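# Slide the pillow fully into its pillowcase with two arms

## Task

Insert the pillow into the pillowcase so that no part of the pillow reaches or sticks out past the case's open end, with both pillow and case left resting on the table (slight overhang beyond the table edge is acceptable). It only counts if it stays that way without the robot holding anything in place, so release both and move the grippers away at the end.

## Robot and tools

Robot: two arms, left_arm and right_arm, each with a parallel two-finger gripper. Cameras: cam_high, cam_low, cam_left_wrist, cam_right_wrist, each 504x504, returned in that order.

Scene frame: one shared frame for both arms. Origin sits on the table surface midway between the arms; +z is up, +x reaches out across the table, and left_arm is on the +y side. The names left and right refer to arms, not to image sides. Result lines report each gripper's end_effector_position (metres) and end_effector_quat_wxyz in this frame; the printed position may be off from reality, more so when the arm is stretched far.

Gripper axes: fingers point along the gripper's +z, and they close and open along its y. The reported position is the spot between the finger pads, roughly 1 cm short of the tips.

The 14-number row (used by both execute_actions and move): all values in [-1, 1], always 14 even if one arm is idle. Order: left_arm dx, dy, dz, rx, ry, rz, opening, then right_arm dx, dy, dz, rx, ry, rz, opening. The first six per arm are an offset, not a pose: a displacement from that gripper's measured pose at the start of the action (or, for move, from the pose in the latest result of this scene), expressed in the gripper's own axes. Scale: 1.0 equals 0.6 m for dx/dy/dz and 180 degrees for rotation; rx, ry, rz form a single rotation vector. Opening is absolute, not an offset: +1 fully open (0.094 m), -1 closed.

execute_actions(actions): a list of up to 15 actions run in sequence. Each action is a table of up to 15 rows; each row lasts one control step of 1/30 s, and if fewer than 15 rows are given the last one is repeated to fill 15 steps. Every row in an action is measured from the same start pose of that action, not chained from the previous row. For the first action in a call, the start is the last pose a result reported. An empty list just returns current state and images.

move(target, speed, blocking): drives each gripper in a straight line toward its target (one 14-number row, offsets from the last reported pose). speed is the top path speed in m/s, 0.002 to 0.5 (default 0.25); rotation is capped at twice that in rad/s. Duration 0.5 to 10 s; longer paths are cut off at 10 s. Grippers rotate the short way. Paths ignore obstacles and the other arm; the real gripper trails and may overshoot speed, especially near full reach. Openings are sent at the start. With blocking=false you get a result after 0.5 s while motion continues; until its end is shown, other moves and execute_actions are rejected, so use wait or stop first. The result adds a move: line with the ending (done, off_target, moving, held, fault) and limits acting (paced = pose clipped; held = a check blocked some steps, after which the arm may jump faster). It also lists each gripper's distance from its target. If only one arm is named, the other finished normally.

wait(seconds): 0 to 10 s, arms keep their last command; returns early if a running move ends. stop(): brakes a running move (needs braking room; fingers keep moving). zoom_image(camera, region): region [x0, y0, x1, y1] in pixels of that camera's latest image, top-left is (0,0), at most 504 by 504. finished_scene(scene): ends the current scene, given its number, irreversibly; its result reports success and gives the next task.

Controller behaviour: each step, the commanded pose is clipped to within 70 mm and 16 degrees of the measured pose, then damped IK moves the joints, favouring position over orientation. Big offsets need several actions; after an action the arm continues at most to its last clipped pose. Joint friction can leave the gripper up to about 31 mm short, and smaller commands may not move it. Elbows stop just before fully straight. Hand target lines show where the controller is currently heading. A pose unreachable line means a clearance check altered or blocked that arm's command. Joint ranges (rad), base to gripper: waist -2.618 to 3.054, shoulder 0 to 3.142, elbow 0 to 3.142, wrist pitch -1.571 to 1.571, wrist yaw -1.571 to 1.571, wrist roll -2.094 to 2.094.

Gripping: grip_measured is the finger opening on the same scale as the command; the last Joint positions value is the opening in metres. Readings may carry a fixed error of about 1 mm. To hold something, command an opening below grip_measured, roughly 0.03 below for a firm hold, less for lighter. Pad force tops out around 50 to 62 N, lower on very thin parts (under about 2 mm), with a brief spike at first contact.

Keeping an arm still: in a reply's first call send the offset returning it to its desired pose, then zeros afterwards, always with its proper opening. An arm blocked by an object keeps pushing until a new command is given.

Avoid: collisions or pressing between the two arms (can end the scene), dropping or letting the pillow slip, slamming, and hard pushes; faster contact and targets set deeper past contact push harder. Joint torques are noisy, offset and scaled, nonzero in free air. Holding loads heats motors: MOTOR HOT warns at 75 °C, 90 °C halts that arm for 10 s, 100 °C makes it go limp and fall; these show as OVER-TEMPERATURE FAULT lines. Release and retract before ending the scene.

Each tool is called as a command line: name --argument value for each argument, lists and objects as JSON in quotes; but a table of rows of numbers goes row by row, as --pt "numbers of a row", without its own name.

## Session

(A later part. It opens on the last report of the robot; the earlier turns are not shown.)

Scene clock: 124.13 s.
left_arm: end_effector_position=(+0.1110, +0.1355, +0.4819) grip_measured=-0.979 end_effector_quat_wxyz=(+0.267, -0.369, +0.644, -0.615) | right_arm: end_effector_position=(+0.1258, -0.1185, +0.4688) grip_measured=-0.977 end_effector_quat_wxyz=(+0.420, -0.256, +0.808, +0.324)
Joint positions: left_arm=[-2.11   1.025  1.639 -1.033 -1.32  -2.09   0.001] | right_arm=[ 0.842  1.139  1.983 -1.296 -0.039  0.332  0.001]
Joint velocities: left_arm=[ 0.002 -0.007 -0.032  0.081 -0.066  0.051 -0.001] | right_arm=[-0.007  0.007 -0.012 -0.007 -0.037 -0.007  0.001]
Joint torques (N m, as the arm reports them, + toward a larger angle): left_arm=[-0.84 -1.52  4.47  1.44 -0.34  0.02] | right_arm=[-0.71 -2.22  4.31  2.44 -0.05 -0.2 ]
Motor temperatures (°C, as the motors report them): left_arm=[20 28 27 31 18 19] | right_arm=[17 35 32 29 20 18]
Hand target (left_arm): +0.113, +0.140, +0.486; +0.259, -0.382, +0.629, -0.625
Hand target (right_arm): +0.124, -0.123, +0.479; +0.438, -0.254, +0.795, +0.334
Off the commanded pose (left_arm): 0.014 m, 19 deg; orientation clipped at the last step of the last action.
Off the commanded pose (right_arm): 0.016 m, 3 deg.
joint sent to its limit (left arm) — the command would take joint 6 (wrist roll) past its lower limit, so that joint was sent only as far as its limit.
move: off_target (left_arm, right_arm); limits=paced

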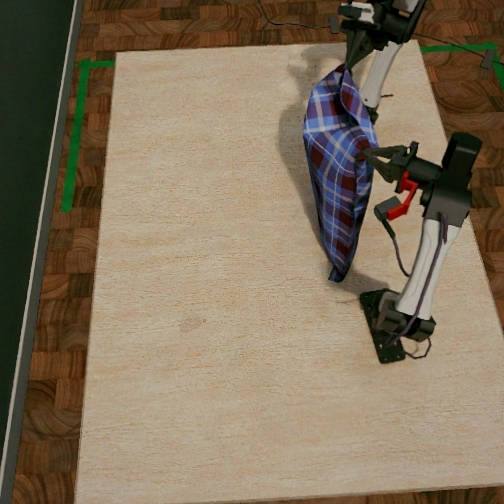

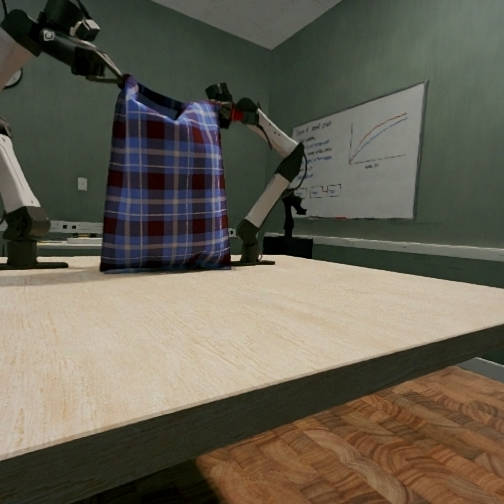

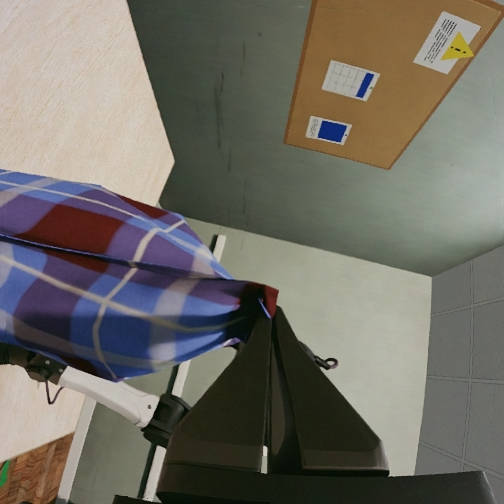

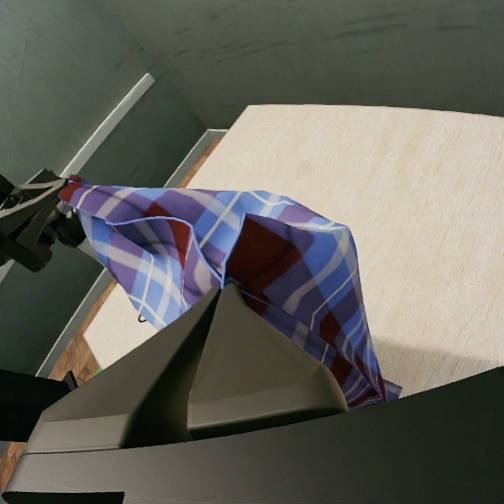

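move --target '[-0.33,0.17,0.41,-0.15,0,0,-1,-0.05,-0.41,0.34,0.13,0,0.065,-1]' --speed 0.12

Scene clock: 137.47 s.
left_arm: end_effector_position=(+0.4102, +0.1486, +0.3170) grip_measured=-0.979 end_effector_quat_wxyz=(+0.158, -0.432, +0.775, -0.434) | right_arm: end_effector_position=(+0.4009, -0.1202, +0.3100) grip_measured=-0.977 end_effector_quat_wxyz=(+0.393, -0.089, +0.894, +0.195)
Joint positions: left_arm=[-0.478  1.51   1.605 -0.737  0.295 -1.517  0.001] | right_arm=[ 0.319  1.629  1.73  -0.77  -0.128  0.26   0.001]
Joint velocities: left_arm=[-0.007 -0.017  0.002  0.007 -0.051 -0.051 -0.001] | right_arm=[ 0.007  0.012 -0.002 -0.051 -0.037  0.007 -0.001]
Joint torques (N m, as the arm reports them, + toward a larger angle): left_arm=[ 0.64 -6.73 10.16  1.68  0.15  0.14] | right_arm=[-0.6  -7.72  9.69  2.4   0.11 -0.02]
Motor temperatures (°C, as the motors report them): left_arm=[20 27 27 32 18 19] | right_arm=[17 34 31 31 20 18]
Hand target (left_arm): +0.414, +0.150, +0.332; +0.171, -0.422, +0.769, -0.449
Hand target (right_arm): +0.412, -0.122, +0.329; +0.423, -0.079, +0.880, +0.200
Off the commanded pose (left_arm): 0.018 m, 3 deg.
Off the commanded pose (right_arm): 0.024 m, 4 deg.
move: off_target (left_arm, right_arm)

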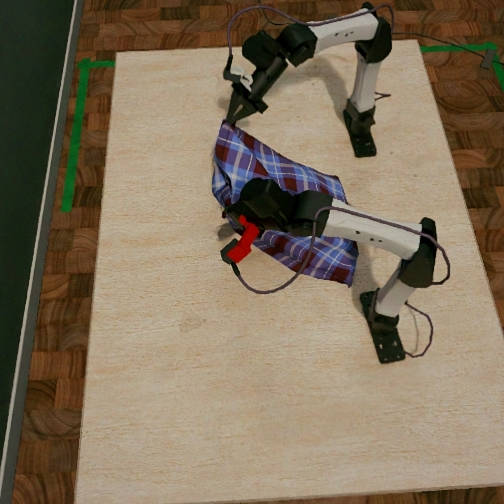

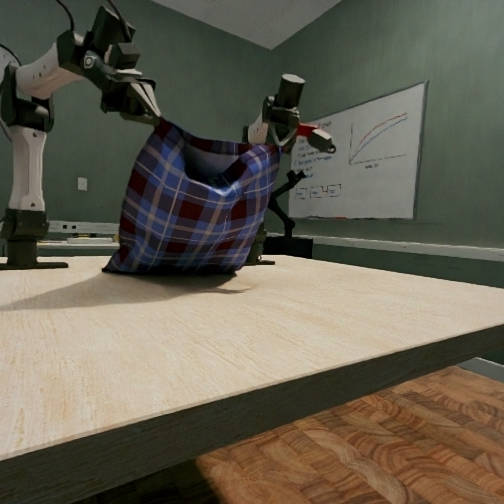

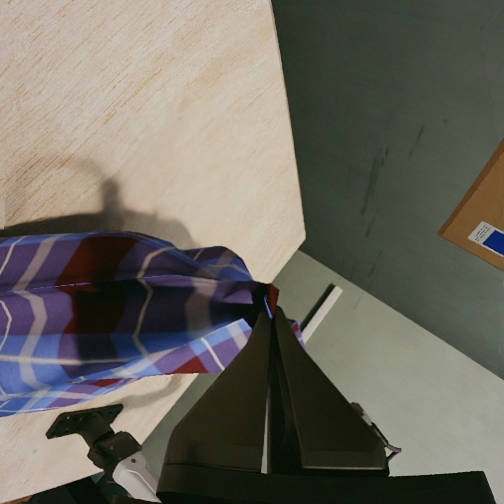

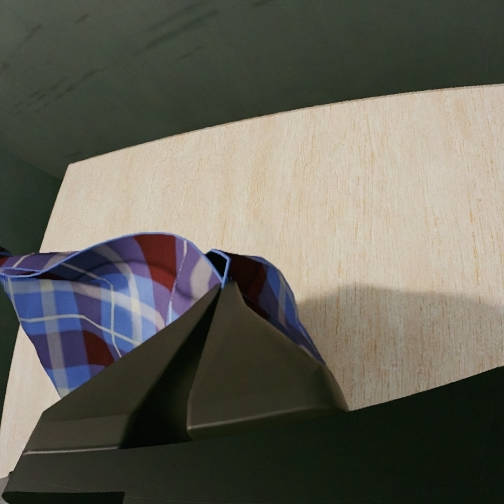

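move --target '[-0.24,0.2,0.43,-0.08,0,0,-1,0.095,-0.245,0.45,0,0.06,0,-1]' --speed 0.12

move --target '[0,0,0,0,0,0,0.3,0,0,0,0,0,0,0.3]'

move --target '[-0.1,-0.1,-0.35,0,0,0,0.3,-0.1,-0.05,-0.35,0,0,0,0.3]' --speed 0.2

Scene clock: 149.57 s.
left_arm: end_effector_position=(+0.5815, +0.1563, +0.0435) grip_measured=-0.979 end_effector_quat_wxyz=(+0.094, -0.453, +0.824, -0.328) | right_arm: end_effector_position=(+0.5832, -0.1304, +0.0547) grip_measured=-0.977 end_effector_quat_wxyz=(+0.295, -0.105, +0.931, +0.187)
Joint positions: left_arm=[-0.35   2.366  1.875 -0.466  0.35  -1.342  0.001] | right_arm=[ 0.149  2.506  2.159 -0.562 -0.289  0.102  0.001]
Joint velocities: left_arm=[ 0.002 -0.002 -0.002  0.007  0.022  0.051 -0.   ] | right_arm=[-0.002 -0.002  0.022 -0.037 -0.022 -0.051  0.   ]
Joint torques (N m, as the arm reports them, + toward a larger angle): left_arm=[  0.73 -13.61   9.71   1.18   0.17   0.12] | right_arm=[ -0.45 -16.38   9.54   1.69  -0.14  -0.22]
Motor temperatures (°C, as the motors report them): left_arm=[20 28 28 32 18 19] | right_arm=[17 35 32 31 20 18]
Hand target (left_arm): +0.588, +0.159, +0.051; +0.103, -0.449, +0.822, -0.334
Hand target (right_arm): +0.590, -0.134, +0.064; +0.306, -0.108, +0.927, +0.188
Off the commanded pose (left_arm): 0.012 m, 1 deg.
Off the commanded pose (right_arm): 0.013 m, 2 deg.
move: off_target (left_arm, right_arm)

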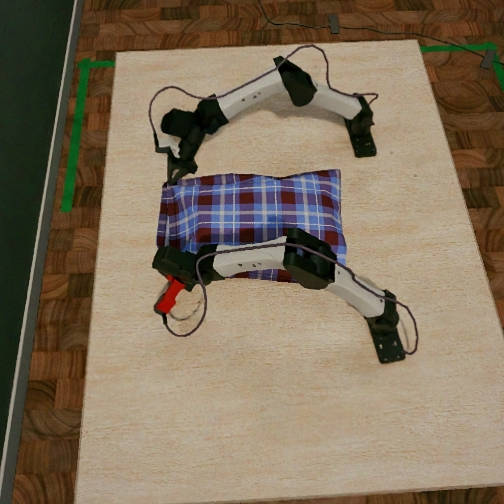

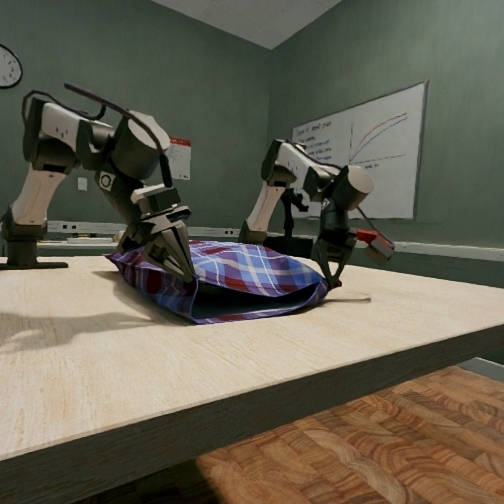

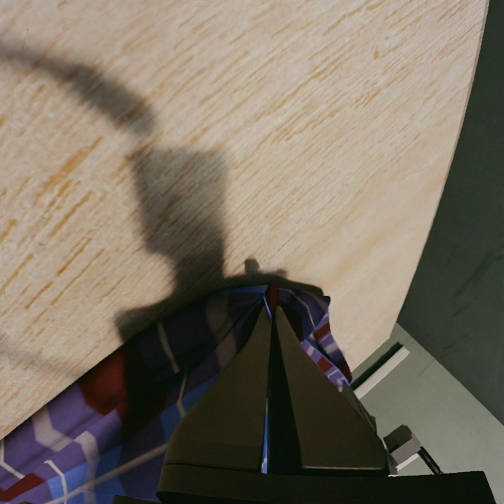

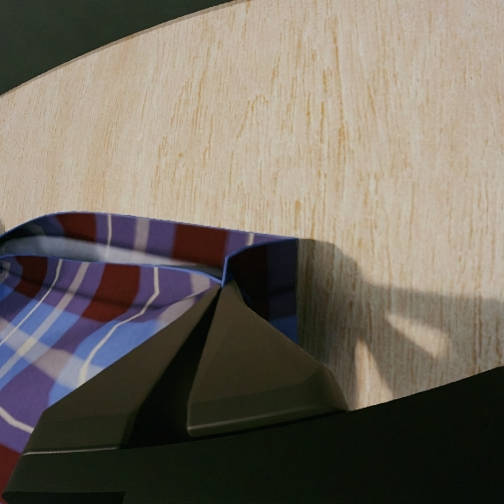

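Scene clock: 150.07 s.
left_arm: end_effector_position=(+0.5815, +0.1563, +0.0435) grip_measured=+0.298 end_effector_quat_wxyz=(+0.094, -0.453, +0.824, -0.328) | right_arm: end_effector_position=(+0.5832, -0.1304, +0.0547) grip_measured=+0.299 end_effector_quat_wxyz=(+0.295, -0.105, +0.931, +0.187)
Joint positions: left_arm=[-0.35   2.366  1.875 -0.466  0.35  -1.342  0.061] | right_arm=[ 0.149  2.506  2.159 -0.562 -0.289  0.102  0.061]
Joint velocities: left_arm=[ 0.002  0.002  0.002 -0.051 -0.037 -0.037  0.   ] | right_arm=[ 0.002 -0.002  0.007 -0.022  0.022  0.007 -0.   ]
Joint torques (N m, as the arm reports them, + toward a larger angle): left_arm=[ -0.09 -13.64   7.88   1.21   0.13   0.04] | right_arm=[  0.07 -16.86   7.49   1.73  -0.06  -0.1 ]
Motor temperatures (°C, as the motors report them): left_arm=[20 29 28 32 18 19] | right_arm=[17 35 32 31 20 18]
Hand target (left_arm): +0.582, +0.156, +0.043; +0.094, -0.453, +0.824, -0.328
Hand target (right_arm): +0.583, -0.130, +0.055; +0.295, -0.105, +0.931, +0.187
Off the commanded pose (left_arm): 0.000 m, 0 deg.
Off the commanded pose (right_arm): 0.000 m, 0 deg.
move: done

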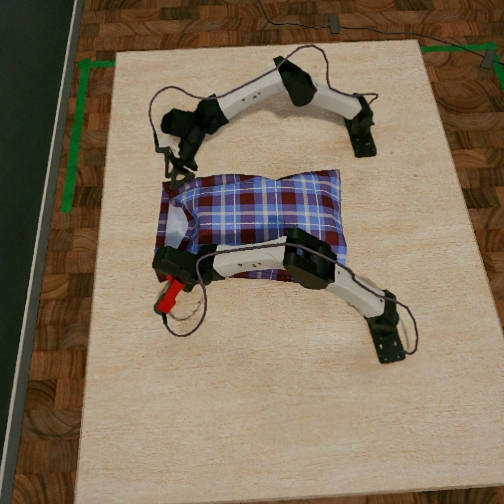

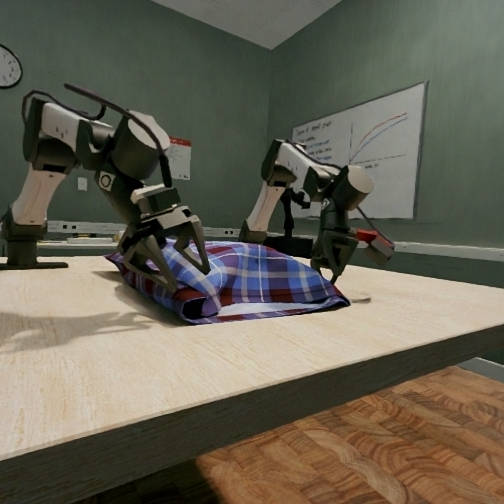

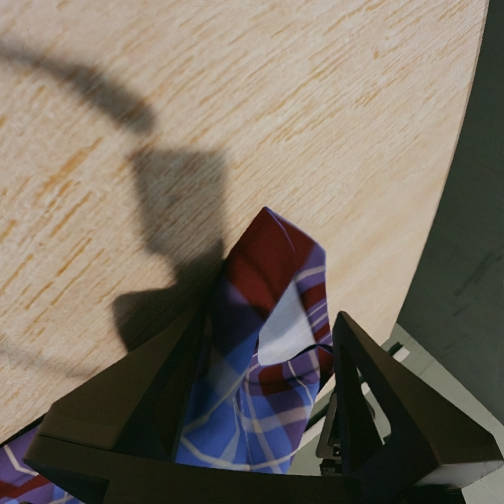

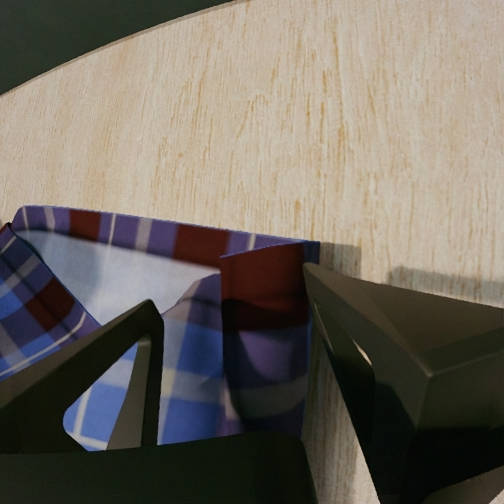

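Scene clock: 152.23 s.
left_arm: end_effector_position=(+0.5636, +0.2784, +0.2340) grip_measured=+0.298 end_effector_quat_wxyz=(+0.097, -0.458, +0.821, -0.327) | right_arm: end_effector_position=(+0.5308, -0.2416, +0.2331) grip_measured=+0.299 end_effector_quat_wxyz=(+0.287, -0.098, +0.934, +0.188)
Joint positions: left_arm=[-0.103  2.414  2.765 -1.392  0.477 -1.125  0.061] | right_arm=[-0.06   2.334  2.598 -1.249 -0.409 -0.066  0.061]
Joint velocities: left_arm=[ 0.007  0.027  0.056 -0.081 -0.022  0.007 -0.   ] | right_arm=[-0.007  0.012  0.017  0.022 -0.022  0.007 -0.002]
Joint torques (N m, as the arm reports them, + toward a larger angle): left_arm=[ -0.15 -12.17   8.3    1.02   0.26   0.11] | right_arm=[ -0.03 -13.52   8.47   1.53  -0.23  -0.18]
Motor temperatures (°C, as the motors report them): left_arm=[20 30 28 32 18 19] | right_arm=[17 36 32 31 20 18]
Hand target (left_arm): +0.563, +0.277, +0.234; +0.096, -0.453, +0.823, -0.329
Hand target (right_arm): +0.532, -0.242, +0.238; +0.294, -0.104, +0.931, +0.190
Off the commanded pose (left_arm): 0.002 m, 1 deg.
Off the commanded pose (right_arm): 0.008 m, 1 deg.
move: done

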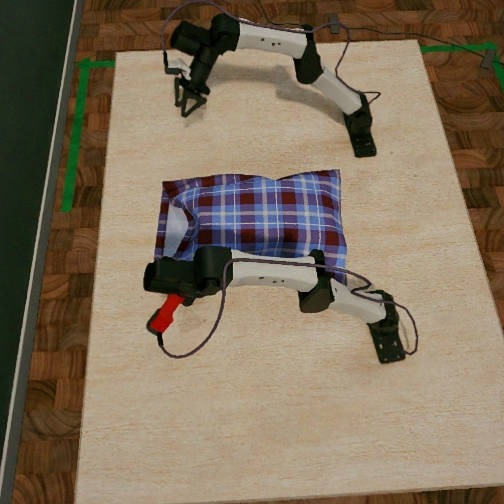

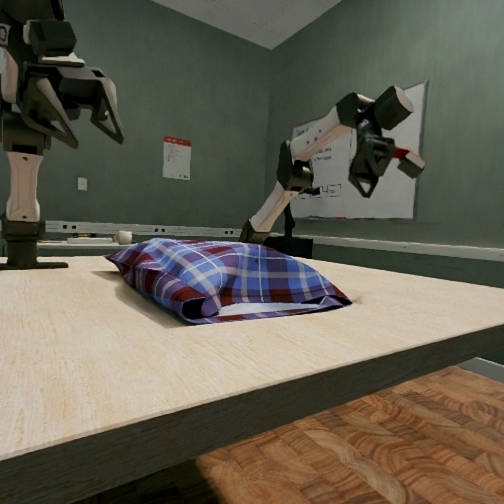

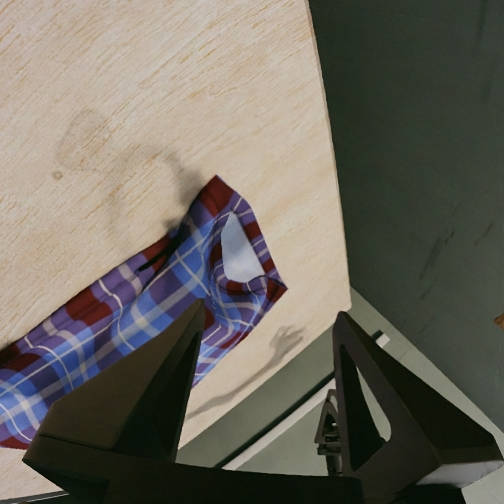

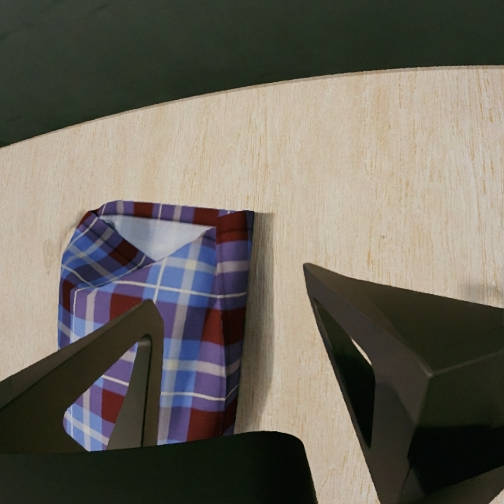

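The pale patch is the case's lining; the pillow is covered.

finished_scene --scene 2

The scene is finished: the task was done.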